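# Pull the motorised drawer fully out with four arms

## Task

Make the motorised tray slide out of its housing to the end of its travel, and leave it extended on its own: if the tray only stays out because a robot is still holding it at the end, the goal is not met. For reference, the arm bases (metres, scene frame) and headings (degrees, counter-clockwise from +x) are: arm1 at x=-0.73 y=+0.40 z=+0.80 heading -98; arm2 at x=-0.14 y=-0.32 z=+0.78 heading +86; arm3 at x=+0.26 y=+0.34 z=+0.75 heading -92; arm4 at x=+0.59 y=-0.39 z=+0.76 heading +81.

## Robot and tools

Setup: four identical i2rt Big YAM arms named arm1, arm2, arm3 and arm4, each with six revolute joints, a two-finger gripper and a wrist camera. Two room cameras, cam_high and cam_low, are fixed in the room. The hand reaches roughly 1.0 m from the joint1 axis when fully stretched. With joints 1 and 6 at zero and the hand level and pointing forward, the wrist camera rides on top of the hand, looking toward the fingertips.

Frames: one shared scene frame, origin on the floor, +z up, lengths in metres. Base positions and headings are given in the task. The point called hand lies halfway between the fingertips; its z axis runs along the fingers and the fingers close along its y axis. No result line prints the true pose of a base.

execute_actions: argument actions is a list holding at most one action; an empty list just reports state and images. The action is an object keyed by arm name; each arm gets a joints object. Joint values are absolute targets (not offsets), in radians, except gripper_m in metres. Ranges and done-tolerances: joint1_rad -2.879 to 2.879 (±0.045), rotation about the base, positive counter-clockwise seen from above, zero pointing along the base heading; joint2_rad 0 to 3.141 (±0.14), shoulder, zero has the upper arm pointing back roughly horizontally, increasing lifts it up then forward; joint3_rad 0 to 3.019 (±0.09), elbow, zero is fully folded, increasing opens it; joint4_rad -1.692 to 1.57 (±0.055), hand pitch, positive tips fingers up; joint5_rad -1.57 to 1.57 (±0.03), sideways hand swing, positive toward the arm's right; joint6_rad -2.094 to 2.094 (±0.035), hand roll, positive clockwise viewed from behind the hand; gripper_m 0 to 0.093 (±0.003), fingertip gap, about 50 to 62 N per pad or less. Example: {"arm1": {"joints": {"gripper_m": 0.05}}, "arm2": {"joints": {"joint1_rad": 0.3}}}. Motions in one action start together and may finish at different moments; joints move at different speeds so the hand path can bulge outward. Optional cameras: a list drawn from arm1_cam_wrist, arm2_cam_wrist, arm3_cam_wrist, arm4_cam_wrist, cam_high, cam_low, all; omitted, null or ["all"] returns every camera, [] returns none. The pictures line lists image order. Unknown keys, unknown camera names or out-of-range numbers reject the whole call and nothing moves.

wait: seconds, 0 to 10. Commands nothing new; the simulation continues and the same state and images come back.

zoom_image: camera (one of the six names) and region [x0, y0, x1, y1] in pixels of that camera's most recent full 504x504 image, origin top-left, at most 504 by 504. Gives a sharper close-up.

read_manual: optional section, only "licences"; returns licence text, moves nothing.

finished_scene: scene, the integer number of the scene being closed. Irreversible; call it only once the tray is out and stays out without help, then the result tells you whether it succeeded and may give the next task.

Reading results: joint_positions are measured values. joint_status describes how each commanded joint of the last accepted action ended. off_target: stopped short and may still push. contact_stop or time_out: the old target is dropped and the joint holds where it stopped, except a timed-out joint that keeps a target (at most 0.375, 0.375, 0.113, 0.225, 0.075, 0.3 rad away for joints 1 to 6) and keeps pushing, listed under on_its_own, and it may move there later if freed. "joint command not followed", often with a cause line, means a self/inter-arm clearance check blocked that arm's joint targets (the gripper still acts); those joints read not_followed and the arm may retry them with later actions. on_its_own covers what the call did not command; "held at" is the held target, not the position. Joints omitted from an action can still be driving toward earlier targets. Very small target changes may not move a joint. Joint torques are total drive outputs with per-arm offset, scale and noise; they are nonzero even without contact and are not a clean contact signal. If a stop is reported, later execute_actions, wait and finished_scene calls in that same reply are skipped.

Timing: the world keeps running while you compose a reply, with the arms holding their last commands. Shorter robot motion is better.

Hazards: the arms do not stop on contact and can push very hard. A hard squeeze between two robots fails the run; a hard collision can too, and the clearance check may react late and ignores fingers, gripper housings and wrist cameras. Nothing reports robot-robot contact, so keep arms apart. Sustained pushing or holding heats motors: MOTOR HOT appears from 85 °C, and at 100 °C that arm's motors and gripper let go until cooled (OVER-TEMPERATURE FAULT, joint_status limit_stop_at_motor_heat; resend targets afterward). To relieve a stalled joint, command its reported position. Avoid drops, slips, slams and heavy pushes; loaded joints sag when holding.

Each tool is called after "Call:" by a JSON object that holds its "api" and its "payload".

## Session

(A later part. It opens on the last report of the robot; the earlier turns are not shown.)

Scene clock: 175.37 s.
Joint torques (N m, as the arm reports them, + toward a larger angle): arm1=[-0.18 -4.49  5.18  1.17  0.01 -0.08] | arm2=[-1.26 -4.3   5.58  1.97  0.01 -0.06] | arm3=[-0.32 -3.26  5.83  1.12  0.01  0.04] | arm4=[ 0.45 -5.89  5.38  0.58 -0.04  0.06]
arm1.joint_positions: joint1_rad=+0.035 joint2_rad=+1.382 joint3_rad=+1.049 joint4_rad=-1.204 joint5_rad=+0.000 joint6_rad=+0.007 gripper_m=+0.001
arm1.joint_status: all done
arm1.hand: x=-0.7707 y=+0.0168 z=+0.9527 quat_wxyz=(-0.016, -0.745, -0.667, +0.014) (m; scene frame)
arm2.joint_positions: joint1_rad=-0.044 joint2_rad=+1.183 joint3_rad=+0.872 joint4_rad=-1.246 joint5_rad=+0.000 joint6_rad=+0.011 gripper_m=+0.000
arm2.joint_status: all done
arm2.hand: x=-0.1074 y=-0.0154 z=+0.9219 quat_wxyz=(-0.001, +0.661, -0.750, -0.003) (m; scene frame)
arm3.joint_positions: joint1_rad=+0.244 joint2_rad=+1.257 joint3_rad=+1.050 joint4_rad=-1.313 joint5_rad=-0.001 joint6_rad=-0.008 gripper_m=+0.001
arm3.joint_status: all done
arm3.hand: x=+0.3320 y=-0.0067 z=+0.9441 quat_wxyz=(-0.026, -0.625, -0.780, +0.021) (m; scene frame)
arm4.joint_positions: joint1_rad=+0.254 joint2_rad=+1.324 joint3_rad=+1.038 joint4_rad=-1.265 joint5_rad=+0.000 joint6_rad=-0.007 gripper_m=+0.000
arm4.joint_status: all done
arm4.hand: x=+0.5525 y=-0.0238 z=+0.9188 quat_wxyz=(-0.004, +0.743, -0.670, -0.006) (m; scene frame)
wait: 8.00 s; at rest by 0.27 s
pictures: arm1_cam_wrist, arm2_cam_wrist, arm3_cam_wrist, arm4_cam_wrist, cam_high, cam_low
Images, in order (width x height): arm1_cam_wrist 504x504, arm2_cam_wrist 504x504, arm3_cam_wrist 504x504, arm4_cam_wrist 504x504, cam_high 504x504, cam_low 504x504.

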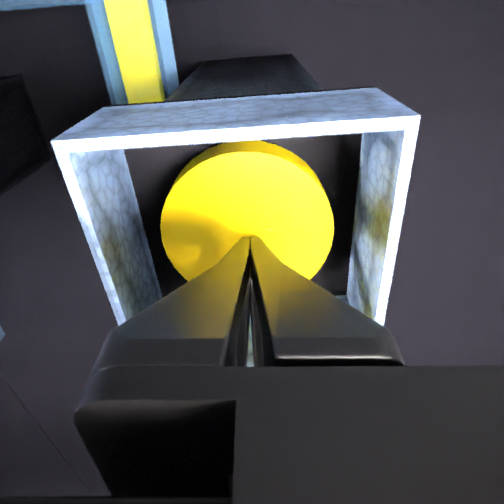

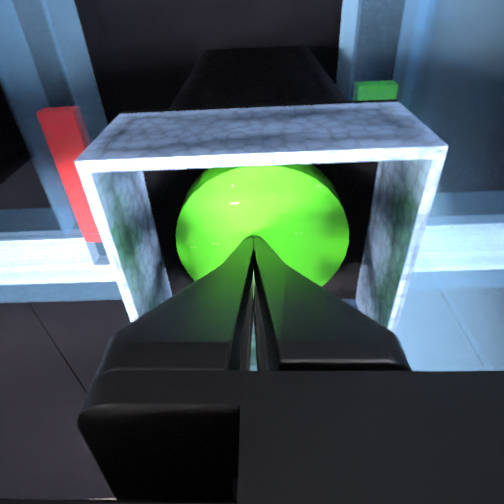

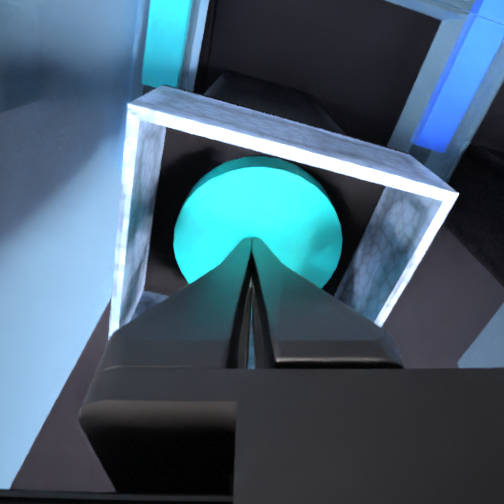

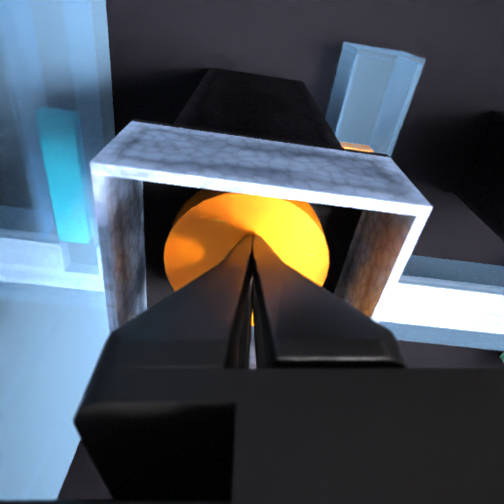

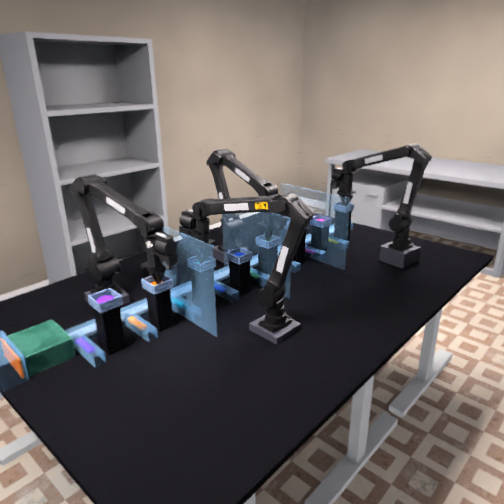

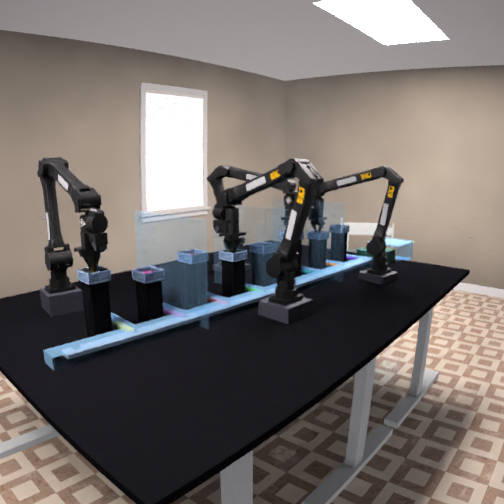

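Call:
{"api": "wait", "payload": {"seconds": 10}}

Call:
{"api": "wait", "payload": {"seconds": 10}}

Call:
{"api": "wait", "payload": {"seconds": 10}}

Call:
{"api": "execute_actions", "payload": {"actions": [{"arm1":{"joints":{"joint2_rad":1.38,"joint3_rad":1.25,"joint4_rad":-1.4}},"arm2":{"joints":{"joint2_rad":1.18,"joint3_rad":1.15,"joint4_rad":-1.47}},"arm3":{"joints":{"joint2_rad":1.25,"joint3_rad":1.25,"joint4_rad":-1.53}},"arm4":{"joints":{"joint2_rad":1.32,"joint3_rad":1.29,"joint4_rad":-1.5}}}], "cameras": []}}

Call:
{"api": "execute_actions", "payload": {"actions": [{"arm1":{"joints":{"joint1_rad":0.55,"joint2_rad":1.51,"joint3_rad":1.37,"joint6_rad":0.4}},"arm2":{"joints":{"joint1_rad":0.583,"joint2_rad":1.32,"joint3_rad":1.26,"joint6_rad":0.51}},"arm3":{"joints":{"joint1_rad":-0.383,"joint2_rad":1.29,"joint3_rad":1.27,"joint6_rad":-0.36}},"arm4":{"joints":{"joint1_rad":-0.334,"joint2_rad":1.36,"joint3_rad":1.333,"joint6_rad":-0.44}}}], "cameras": []}}

Call:
{"api": "execute_actions", "payload": {"actions": [{"arm1":{"joints":{"joint2_rad":1.6,"joint3_rad":1.13,"joint4_rad":-1.17}},"arm2":{"joints":{"joint2_rad":1.38,"joint3_rad":1.04,"joint4_rad":-1.3}},"arm3":{"joints":{"joint2_rad":1.36,"joint3_rad":0.97,"joint4_rad":-1.23}},"arm4":{"joints":{"joint2_rad":1.42,"joint3_rad":1.04,"joint4_rad":-1.22}}}], "cameras": []}}

Call:
{"api": "wait", "payload": {"seconds": 8}}

Call:
{"api": "wait", "payload": {"seconds": 8}}

Scene clock: 192.80 s.
Joint torques (N m, as the arm reports them, + toward a larger angle): arm1=[-0.13 -4.1   5.05  1.16  0.03 -0.09] | arm2=[-1.27 -4.35  5.57  1.99  0.01 -0.06] | arm3=[-0.31 -3.25  5.84  1.1   0.02  0.04] | arm4=[ 0.4  -5.87  5.4   0.59 -0.04  0.07]
arm1.joint_positions: joint1_rad=+0.035 joint2_rad=+1.382 joint3_rad=+1.049 joint4_rad=-1.204 joint5_rad=+0.000 joint6_rad=+0.007 gripper_m=+0.001
arm1.joint_status: all done
arm1.hand: x=-0.7707 y=+0.0168 z=+0.9527 quat_wxyz=(-0.016, -0.745, -0.667, +0.014) (m; scene frame)
arm2.joint_positions: joint1_rad=-0.044 joint2_rad=+1.183 joint3_rad=+0.872 joint4_rad=-1.246 joint5_rad=+0.000 joint6_rad=+0.011 gripper_m=+0.000
arm2.joint_status: all done
arm2.hand: x=-0.1074 y=-0.0154 z=+0.9219 quat_wxyz=(-0.001, +0.661, -0.750, -0.003) (m; scene frame)
arm3.joint_positions: joint1_rad=+0.244 joint2_rad=+1.257 joint3_rad=+1.050 joint4_rad=-1.313 joint5_rad=-0.001 joint6_rad=-0.008 gripper_m=+0.001
arm3.joint_status: all done
arm3.hand: x=+0.3320 y=-0.0067 z=+0.9441 quat_wxyz=(-0.026, -0.625, -0.780, +0.021) (m; scene frame)
arm4.joint_positions: joint1_rad=+0.254 joint2_rad=+1.324 joint3_rad=+1.038 joint4_rad=-1.265 joint5_rad=+0.000 joint6_rad=-0.007 gripper_m=+0.000
arm4.joint_status: all done
arm4.hand: x=+0.5525 y=-0.0238 z=+0.9188 quat_wxyz=(-0.004, +0.743, -0.670, -0.006) (m; scene frame)
wait: 10.00 s; at rest from the start
pictures: arm1_cam_wrist, arm2_cam_wrist, arm3_cam_wrist, arm4_cam_wrist, cam_high, cam_low
Images, in order (width x height): arm1_cam_wrist 504x504, arm2_cam_wrist 504x504, arm3_cam_wrist 504x504, arm4_cam_wrist 504x504, cam_high 504x504, cam_low 504x504.

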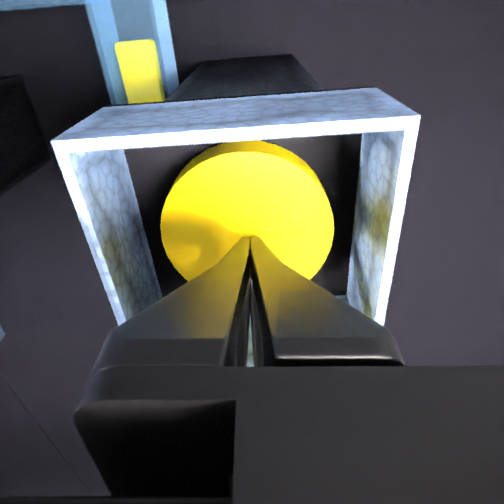

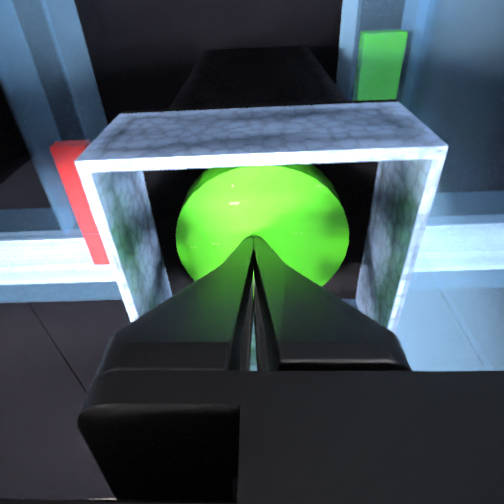

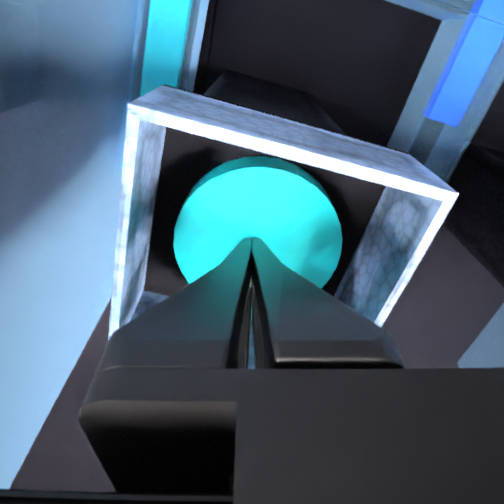

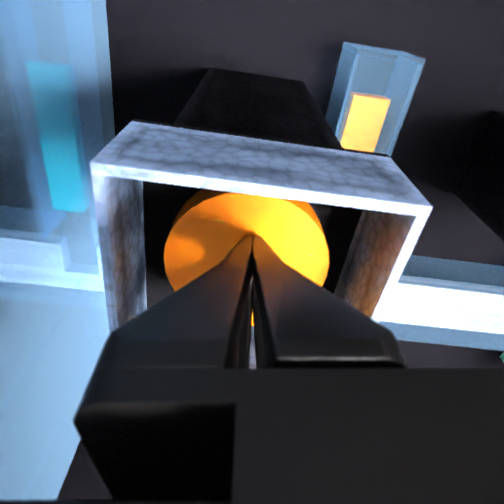

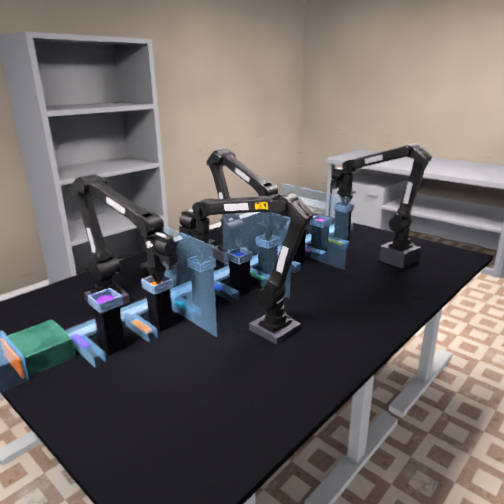

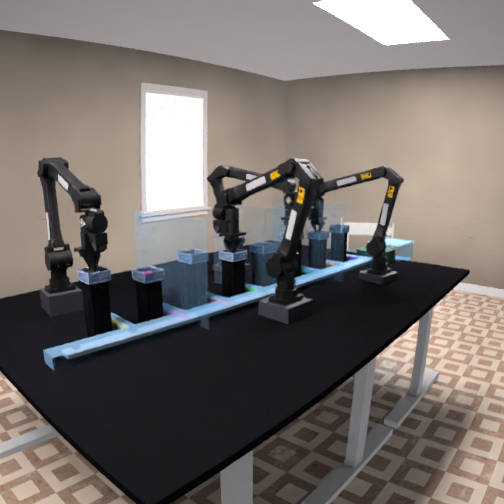

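Scene clock: 202.80 s.
Joint torques (N m, as the arm reports them, + toward a larger angle): arm1=[-0.21 -4.25  5.14  1.18  0.02 -0.05] | arm2=[-1.28 -4.37  5.57  1.98  0.01 -0.06] | arm3=[-0.28 -3.27  5.83  1.11  0.02  0.04] | arm4=[ 0.44 -5.92  5.4   0.58 -0.04  0.07]
arm1.joint_positions: joint1_rad=+0.035 joint2_rad=+1.382 joint3_rad=+1.049 joint4_rad=-1.204 joint5_rad=+0.000 joint6_rad=+0.007 gripper_m=+0.001
arm1.joint_status: all done
arm1.hand: x=-0.7707 y=+0.0168 z=+0.9527 quat_wxyz=(-0.016, -0.745, -0.667, +0.014) (m; scene frame)
arm2.joint_positions: joint1_rad=-0.044 joint2_rad=+1.183 joint3_rad=+0.872 joint4_rad=-1.246 joint5_rad=+0.000 joint6_rad=+0.011 gripper_m=+0.000
arm2.joint_status: all done
arm2.hand: x=-0.1074 y=-0.0154 z=+0.9219 quat_wxyz=(-0.001, +0.661, -0.750, -0.003) (m; scene frame)
arm3.joint_positions: joint1_rad=+0.244 joint2_rad=+1.257 joint3_rad=+1.050 joint4_rad=-1.313 joint5_rad=-0.001 joint6_rad=-0.008 gripper_m=+0.001
arm3.joint_status: all done
arm3.hand: x=+0.3320 y=-0.0067 z=+0.9441 quat_wxyz=(-0.026, -0.625, -0.780, +0.021) (m; scene frame)
arm4.joint_positions: joint1_rad=+0.254 joint2_rad=+1.324 joint3_rad=+1.038 joint4_rad=-1.265 joint5_rad=+0.000 joint6_rad=-0.007 gripper_m=+0.000
arm4.joint_status: all done
arm4.hand: x=+0.5525 y=-0.0238 z=+0.9188 quat_wxyz=(-0.004, +0.743, -0.670, -0.006) (m; scene frame)
wait: 10.00 s; at rest by 0.27 s
pictures: arm1_cam_wrist, arm2_cam_wrist, arm3_cam_wrist, arm4_cam_wrist, cam_high, cam_low
Images, in order (width x height): arm1_cam_wrist 504x504, arm2_cam_wrist 504x504, arm3_cam_wrist 504x504, arm4_cam_wrist 504x504, cam_high 504x504, cam_low 504x504.

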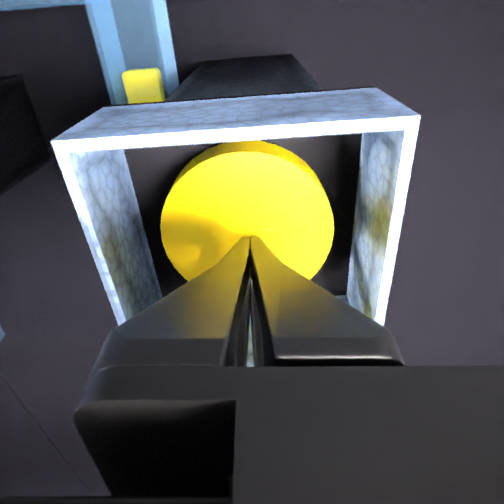

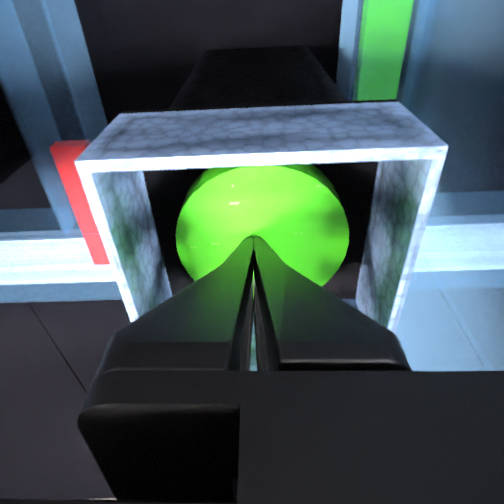

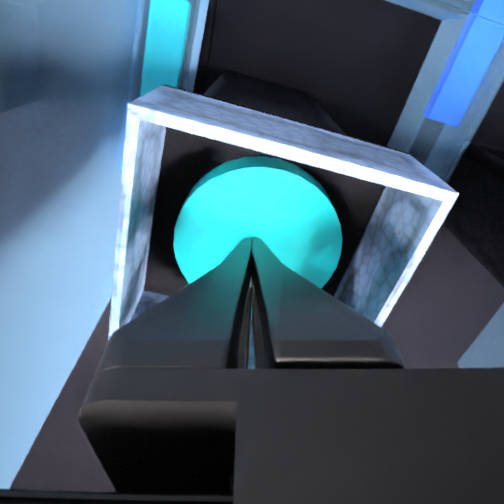

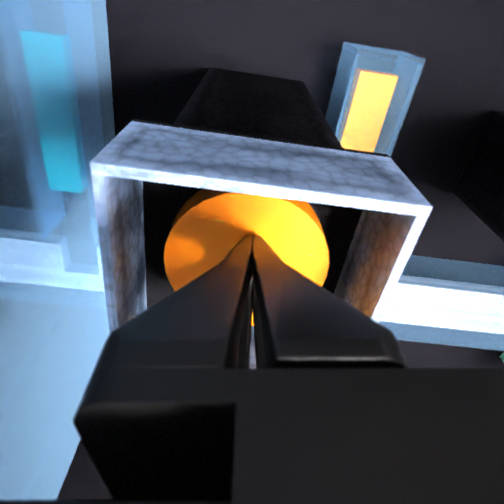

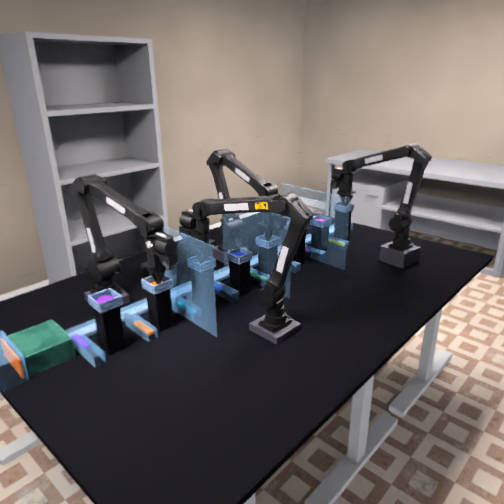

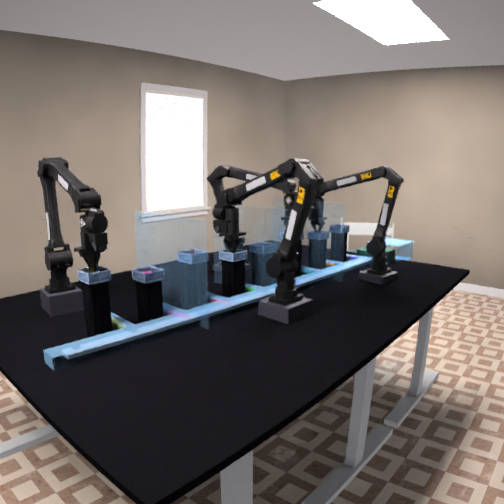

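Scene clock: 212.80 s.
Joint torques (N m, as the arm reports them, + toward a larger angle): arm1=[ 0.03 -4.31  5.14  1.11  0.03 -0.08] | arm2=[-1.24 -4.35  5.56  1.97  0.01 -0.06] | arm3=[-0.33 -3.26  5.84  1.11  0.02  0.04] | arm4=[ 0.48 -5.97  5.39  0.57 -0.04  0.07]
arm1.joint_positions: joint1_rad=+0.035 joint2_rad=+1.382 joint3_rad=+1.049 joint4_rad=-1.204 joint5_rad=+0.000 joint6_rad=+0.007 gripper_m=+0.001
arm1.joint_status: all done
arm1.hand: x=-0.7707 y=+0.0168 z=+0.9527 quat_wxyz=(-0.016, -0.745, -0.667, +0.014) (m; scene frame)
arm2.joint_positions: joint1_rad=-0.044 joint2_rad=+1.183 joint3_rad=+0.872 joint4_rad=-1.246 joint5_rad=+0.000 joint6_rad=+0.011 gripper_m=+0.000
arm2.joint_status: all done
arm2.hand: x=-0.1074 y=-0.0154 z=+0.9219 quat_wxyz=(-0.001, +0.661, -0.750, -0.003) (m; scene frame)
arm3.joint_positions: joint1_rad=+0.244 joint2_rad=+1.257 joint3_rad=+1.050 joint4_rad=-1.313 joint5_rad=-0.001 joint6_rad=-0.008 gripper_m=+0.001
arm3.joint_status: all done
arm3.hand: x=+0.3320 y=-0.0067 z=+0.9441 quat_wxyz=(-0.026, -0.625, -0.780, +0.021) (m; scene frame)
arm4.joint_positions: joint1_rad=+0.254 joint2_rad=+1.324 joint3_rad=+1.038 joint4_rad=-1.265 joint5_rad=+0.000 joint6_rad=-0.007 gripper_m=+0.000
arm4.joint_status: all done
arm4.hand: x=+0.5525 y=-0.0238 z=+0.9188 quat_wxyz=(-0.004, +0.743, -0.670, -0.006) (m; scene frame)
wait: 10.00 s; at rest by 0.27 s
pictures: arm1_cam_wrist, arm2_cam_wrist, arm3_cam_wrist, arm4_cam_wrist, cam_high, cam_low
Images, in order (width x height): arm1_cam_wrist 504x504, arm2_cam_wrist 504x504, arm3_cam_wrist 504x504, arm4_cam_wrist 504x504, cam_high 504x504, cam_low 504x504.

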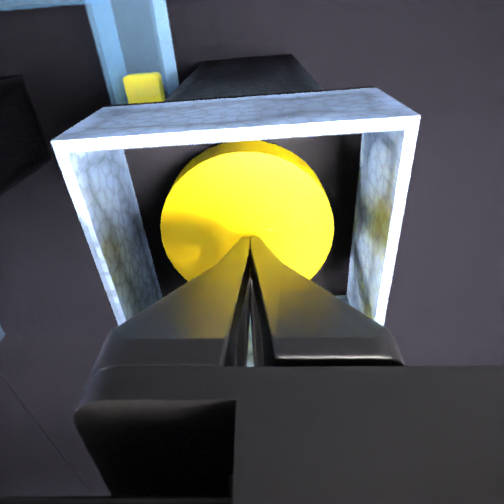

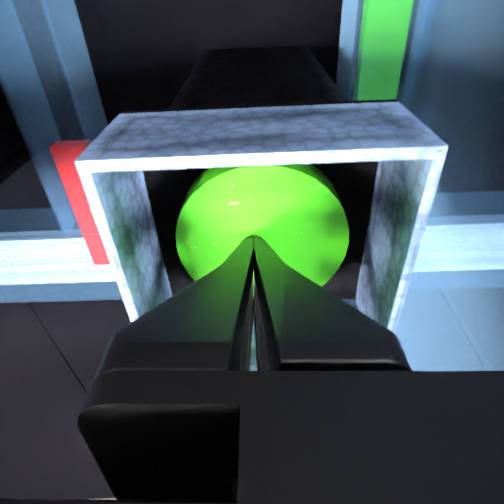

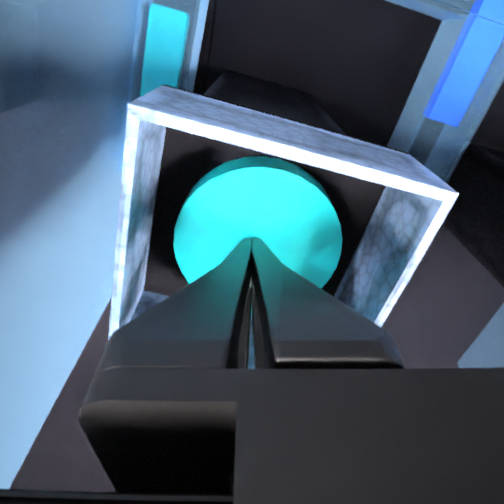

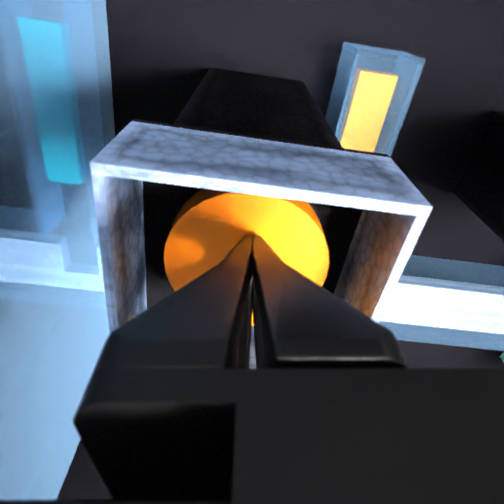

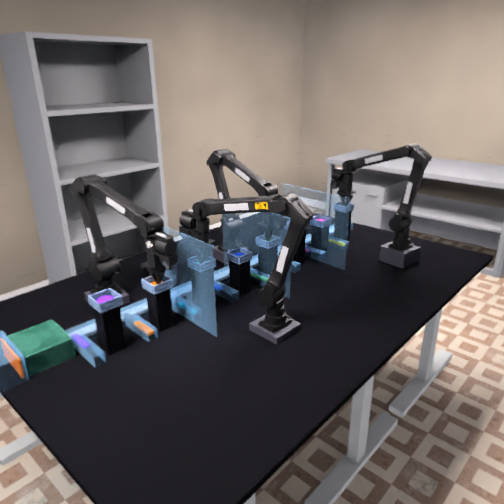

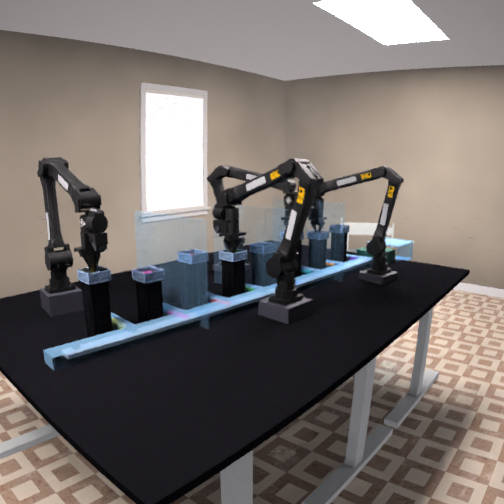

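Scene clock: 213.97 s.
Joint torques (N m, as the arm reports them, + toward a larger angle): arm1=[-0.14 -8.3  12.6   0.11  0.01 -0.07] | arm2=[-1.28 -8.37 13.33  0.31  0.01 -0.06] | arm3=[-0.31 -7.78 14.33 -0.15  0.01  0.04] | arm4=[ 0.4  -9.67 13.73 -0.52 -0.04  0.07]
arm1.joint_positions: joint1_rad=+0.035 joint2_rad=+1.379 joint3_rad=+1.217 joint4_rad=-1.392 joint5_rad=+0.000 joint6_rad=+0.007 gripper_m=+0.001
arm1.joint_status: all done
arm1.hand: x=-0.7720 y=+0.0069 z=+1.0157 quat_wxyz=(-0.010, -0.745, -0.667, +0.008) (m; scene frame)
arm2.joint_positions: joint1_rad=-0.044 joint2_rad=+1.179 joint3_rad=+1.115 joint4_rad=-1.462 joint5_rad=+0.000 joint6_rad=+0.011 gripper_m=+0.000
arm2.joint_status: all done
arm2.hand: x=-0.1044 y=+0.0090 z=+1.0141 quat_wxyz=(-0.013, +0.661, -0.750, -0.013) (m; scene frame)
arm3.joint_positions: joint1_rad=+0.244 joint2_rad=+1.250 joint3_rad=+1.214 joint4_rad=-1.520 joint5_rad=-0.001 joint6_rad=-0.008 gripper_m=+0.001
arm3.joint_status: all done
arm3.hand: x=+0.3310 y=-0.0020 z=+1.0079 quat_wxyz=(-0.012, -0.625, -0.780, +0.010) (m; scene frame)
arm4.joint_positions: joint1_rad=+0.254 joint2_rad=+1.320 joint3_rad=+1.251 joint4_rad=-1.492 joint5_rad=+0.000 joint6_rad=-0.007 gripper_m=+0.000
arm4.joint_status: all done
arm4.hand: x=+0.5516 y=-0.0129 z=+1.0004 quat_wxyz=(-0.001, +0.743, -0.670, -0.003) (m; scene frame)
pictures: none
No camera images: the call's "cameras" was empty. Leave "cameras" out to get every camera's image.

Scene clock: 215.50 s.
Joint torques (N m, as the arm reports them, + toward a larger angle): arm1=[ -0.94 -10.63  12.74   0.32   0.05   0.06] | arm2=[-0.57 -9.78 13.68  0.49  0.06  0.15] | arm3=[-0.32 -7.77 15.31 -0.16 -0.06 -0.13] | arm4=[  1.16 -10.51  15.01  -0.45  -0.09  -0.13]
arm1.joint_positions: joint1_rad=+0.556 joint2_rad=+1.511 joint3_rad=+1.335 joint4_rad=-1.397 joint5_rad=+0.000 joint6_rad=+0.392 gripper_m=+0.001
arm1.joint_status: all done
arm1.hand: x=-0.5513 y=-0.0023 z=+1.0085 quat_wxyz=(-0.003, -0.698, -0.716, +0.002) (m; scene frame)
arm2.joint_positions: joint1_rad=+0.580 joint2_rad=+1.311 joint3_rad=+1.219 joint4_rad=-1.467 joint5_rad=+0.000 joint6_rad=+0.499 gripper_m=+0.000
arm2.joint_status: all done
arm2.hand: x=-0.3249 y=+0.0052 z=+1.0113 quat_wxyz=(+0.002, +0.711, -0.703, -0.004) (m; scene frame)
arm3.joint_positions: joint1_rad=-0.382 joint2_rad=+1.281 joint3_rad=+1.222 joint4_rad=-1.521 joint5_rad=+0.000 joint6_rad=-0.351 gripper_m=+0.001
arm3.joint_status: all done
arm3.hand: x=+0.1131 y=+0.0152 z=+0.9997 quat_wxyz=(-0.005, -0.729, -0.684, +0.000) (m; scene frame)
arm4.joint_positions: joint1_rad=-0.339 joint2_rad=+1.361 joint3_rad=+1.279 joint4_rad=-1.494 joint5_rad=+0.000 joint6_rad=-0.432 gripper_m=+0.000
arm4.joint_status: all done
arm4.hand: x=+0.7731 y=-0.0468 z=+0.9962 quat_wxyz=(+0.005, +0.684, -0.730, +0.002) (m; scene frame)
pictures: none
No camera images: the call's "cameras" was empty. Leave "cameras" out to get every camera's image.

Scene clock: 216.50 s.
Joint torques (N m, as the arm reports them, + toward a larger angle): arm1=[-1.15 -8.38  6.92  0.5   0.05  0.06] | arm2=[-0.54 -7.5   6.29  0.89  0.05  0.15] | arm3=[-0.33 -5.48  6.73  0.82 -0.04 -0.12] | arm4=[ 1.17 -5.63  4.61  0.33 -0.07 -0.11]
arm1.joint_positions: joint1_rad=+0.556 joint2_rad=+1.566 joint3_rad=+1.154 joint4_rad=-1.173 joint5_rad=+0.000 joint6_rad=+0.393 gripper_m=+0.001
arm1.joint_status: all done
arm1.hand: x=-0.5543 y=+0.0040 z=+0.9194 quat_wxyz=(+0.002, -0.698, -0.716, +0.000) (m; scene frame)
arm2.joint_positions: joint1_rad=+0.580 joint2_rad=+1.341 joint3_rad=+1.085 joint4_rad=-1.305 joint5_rad=+0.000 joint6_rad=+0.500 gripper_m=+0.000
arm2.joint_status: all done
arm2.hand: x=-0.3250 y=+0.0049 z=+0.9504 quat_wxyz=(+0.003, +0.711, -0.704, -0.003) (m; scene frame)
arm3.joint_positions: joint1_rad=-0.382 joint2_rad=+1.318 joint3_rad=+1.016 joint4_rad=-1.246 joint5_rad=+0.000 joint6_rad=-0.352 gripper_m=+0.000
arm3.joint_status: all done
arm3.hand: x=+0.1111 y=+0.0086 z=+0.9102 quat_wxyz=(-0.011, -0.729, -0.685, +0.015) (m; scene frame)
arm4.joint_positions: joint1_rad=-0.339 joint2_rad=+1.361 joint3_rad=+1.098 joint4_rad=-1.226 joint5_rad=+0.000 joint6_rad=-0.432 gripper_m=+0.000
arm4.joint_status: all done
arm4.hand: x=+0.7775 y=-0.0389 z=+0.9286 quat_wxyz=(-0.036, +0.683, -0.729, -0.011) (m; scene frame)
pictures: none
No camera images: the call's "cameras" was empty. Leave "cameras" out to get every camera's image.

Scene clock: 224.50 s.
Joint torques (N m, as the arm reports them, + toward a larger angle): arm1=[-0.76 -8.14  6.9   0.53  0.04  0.06] | arm2=[-0.56 -7.49  6.29  0.9   0.05  0.15] | arm3=[-0.39 -5.53  6.73  0.81 -0.04 -0.12] | arm4=[ 1.15 -5.61  4.62  0.32 -0.07 -0.11]
arm1.joint_positions: joint1_rad=+0.556 joint2_rad=+1.566 joint3_rad=+1.154 joint4_rad=-1.173 joint5_rad=+0.000 joint6_rad=+0.393 gripper_m=+0.001
arm1.joint_status: all done
arm1.hand: x=-0.5543 y=+0.0040 z=+0.9194 quat_wxyz=(+0.002, -0.698, -0.716, +0.000) (m; scene frame)
arm2.joint_positions: joint1_rad=+0.580 joint2_rad=+1.341 joint3_rad=+1.085 joint4_rad=-1.305 joint5_rad=+0.000 joint6_rad=+0.500 gripper_m=+0.000
arm2.joint_status: all done
arm2.hand: x=-0.3250 y=+0.0049 z=+0.9504 quat_wxyz=(+0.003, +0.711, -0.704, -0.003) (m; scene frame)
arm3.joint_positions: joint1_rad=-0.382 joint2_rad=+1.318 joint3_rad=+1.016 joint4_rad=-1.246 joint5_rad=+0.000 joint6_rad=-0.352 gripper_m=+0.000
arm3.joint_status: all done
arm3.hand: x=+0.1111 y=+0.0086 z=+0.9102 quat_wxyz=(-0.011, -0.729, -0.685, +0.015) (m; scene frame)
arm4.joint_positions: joint1_rad=-0.339 joint2_rad=+1.361 joint3_rad=+1.098 joint4_rad=-1.226 joint5_rad=+0.000 joint6_rad=-0.432 gripper_m=+0.000
arm4.joint_status: all done
arm4.hand: x=+0.7775 y=-0.0389 z=+0.9286 quat_wxyz=(-0.036, +0.683, -0.729, -0.011) (m; scene frame)
wait: 8.00 s; at rest by 0.27 s
pictures: arm1_cam_wrist, arm2_cam_wrist, arm3_cam_wrist, arm4_cam_wrist, cam_high, cam_low
Images, in order (width x height): arm1_cam_wrist 504x504, arm2_cam_wrist 504x504, arm3_cam_wrist 504x504, arm4_cam_wrist 504x504, cam_high 504x504, cam_low 504x504.

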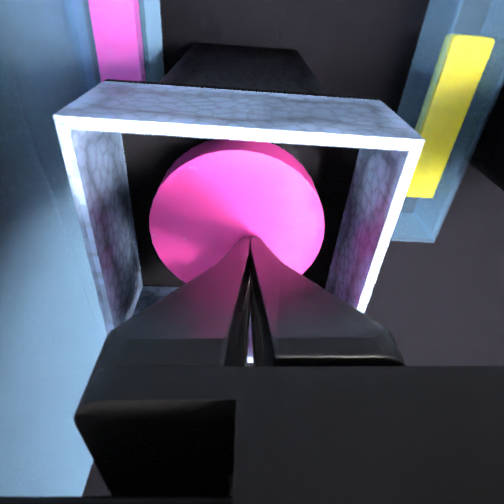

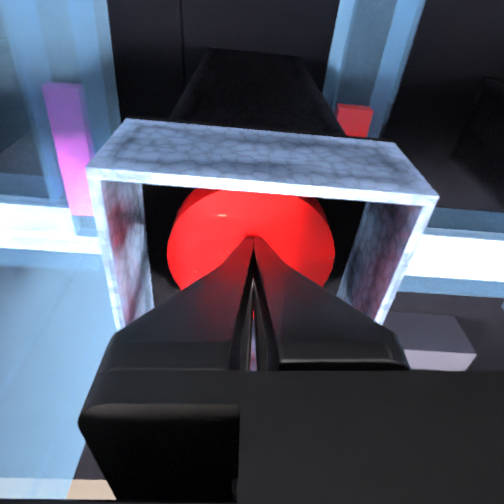

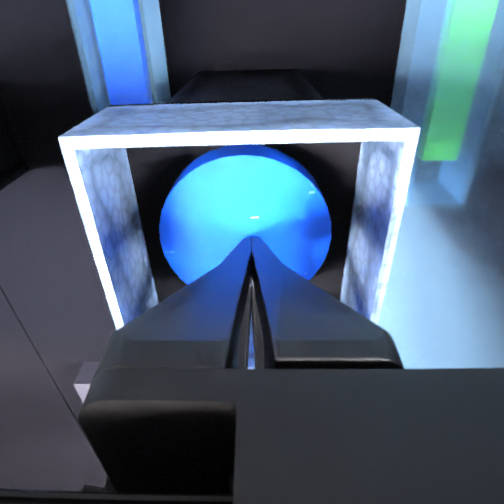

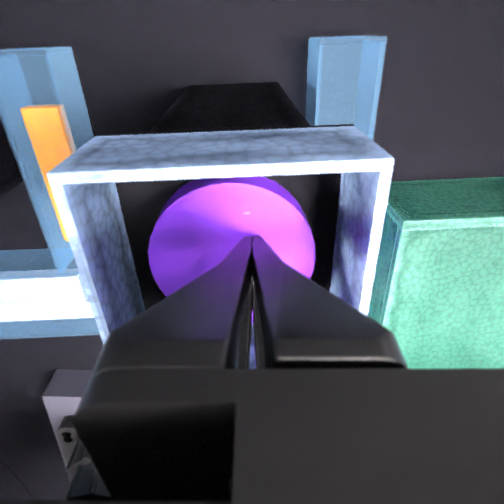

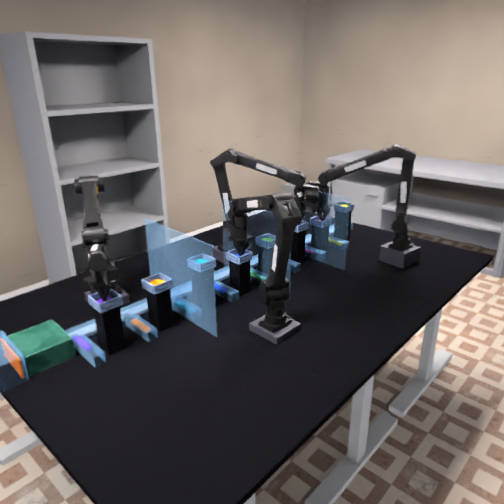

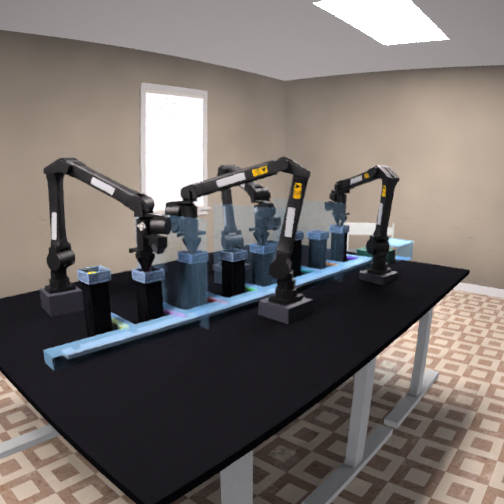

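Scene clock: 232.50 s.
Joint torques (N m, as the arm reports them, + toward a larger angle): arm1=[-0.87 -8.3   6.94  0.59  0.04  0.07] | arm2=[-0.58 -7.45  6.29  0.88  0.05  0.15] | arm3=[-0.34 -5.56  6.73  0.82 -0.04 -0.12] | arm4=[ 1.16 -5.61  4.61  0.33 -0.08 -0.11]
arm1.joint_positions: joint1_rad=+0.556 joint2_rad=+1.566 joint3_rad=+1.154 joint4_rad=-1.173 joint5_rad=+0.000 joint6_rad=+0.393 gripper_m=+0.001
arm1.joint_status: all done
arm1.hand: x=-0.5543 y=+0.0040 z=+0.9194 quat_wxyz=(+0.002, -0.698, -0.716, +0.000) (m; scene frame)
arm2.joint_positions: joint1_rad=+0.580 joint2_rad=+1.341 joint3_rad=+1.085 joint4_rad=-1.305 joint5_rad=+0.000 joint6_rad=+0.500 gripper_m=+0.000
arm2.joint_status: all done
arm2.hand: x=-0.3250 y=+0.0049 z=+0.9504 quat_wxyz=(+0.003, +0.711, -0.704, -0.003) (m; scene frame)
arm3.joint_positions: joint1_rad=-0.382 joint2_rad=+1.318 joint3_rad=+1.016 joint4_rad=-1.246 joint5_rad=+0.000 joint6_rad=-0.352 gripper_m=+0.000
arm3.joint_status: all done
arm3.hand: x=+0.1111 y=+0.0086 z=+0.9102 quat_wxyz=(-0.011, -0.729, -0.685, +0.015) (m; scene frame)
arm4.joint_positions: joint1_rad=-0.339 joint2_rad=+1.361 joint3_rad=+1.098 joint4_rad=-1.226 joint5_rad=+0.000 joint6_rad=-0.432 gripper_m=+0.000
arm4.joint_status: all done
arm4.hand: x=+0.7775 y=-0.0389 z=+0.9286 quat_wxyz=(-0.036, +0.683, -0.729, -0.011) (m; scene frame)
wait: 8.00 s; at rest by 0.27 s
pictures: arm1_cam_wrist, arm2_cam_wrist, arm3_cam_wrist, arm4_cam_wrist, cam_high, cam_low
Images, in order (width x height): arm1_cam_wrist 504x504, arm2_cam_wrist 504x504, arm3_cam_wrist 504x504, arm4_cam_wrist 504x504, cam_high 504x504, cam_low 504x504.

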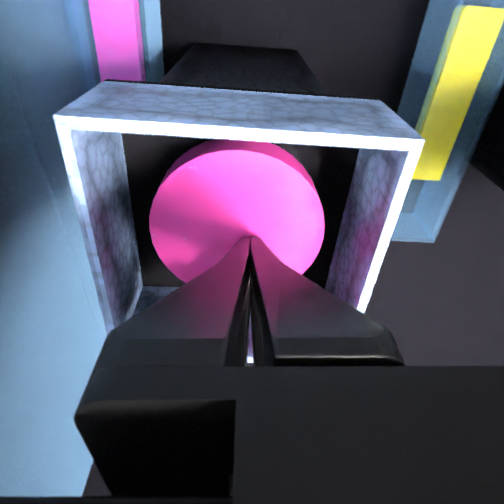

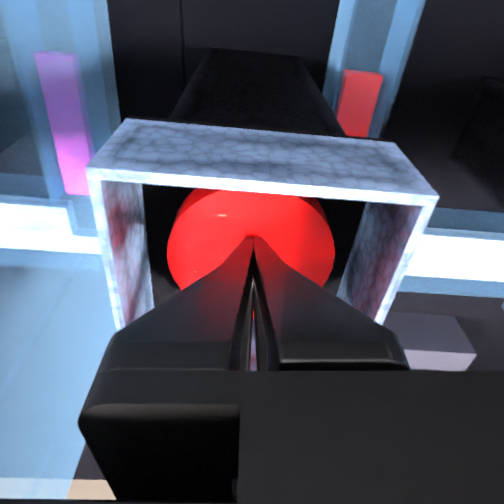

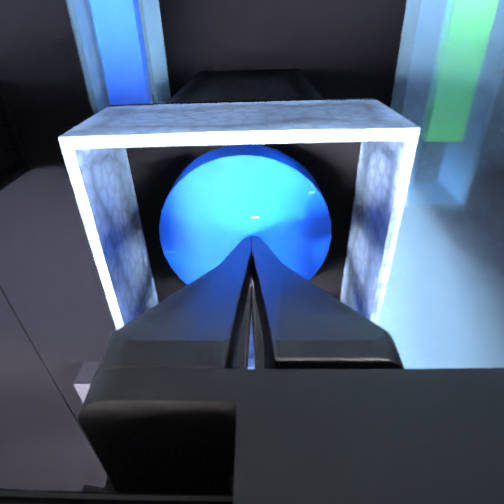

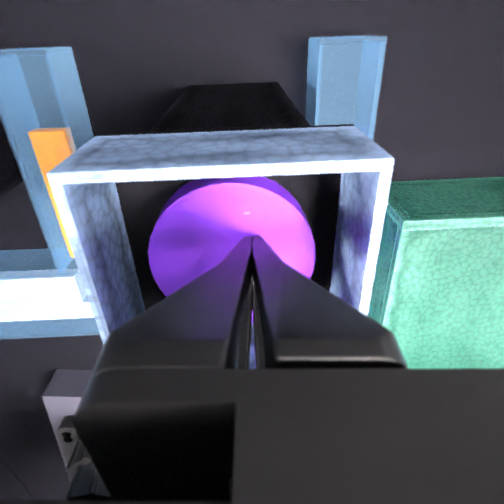

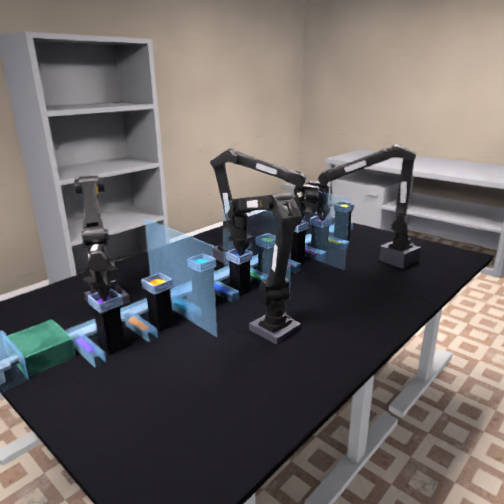

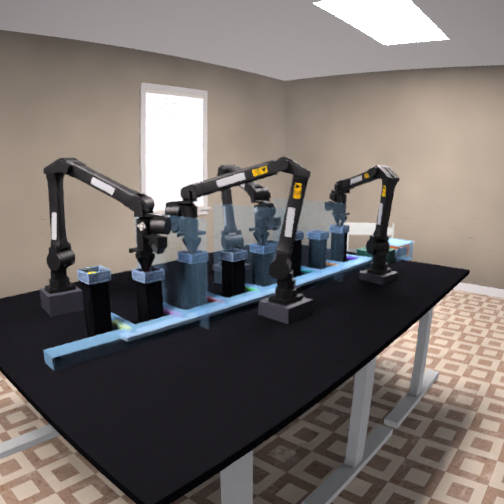

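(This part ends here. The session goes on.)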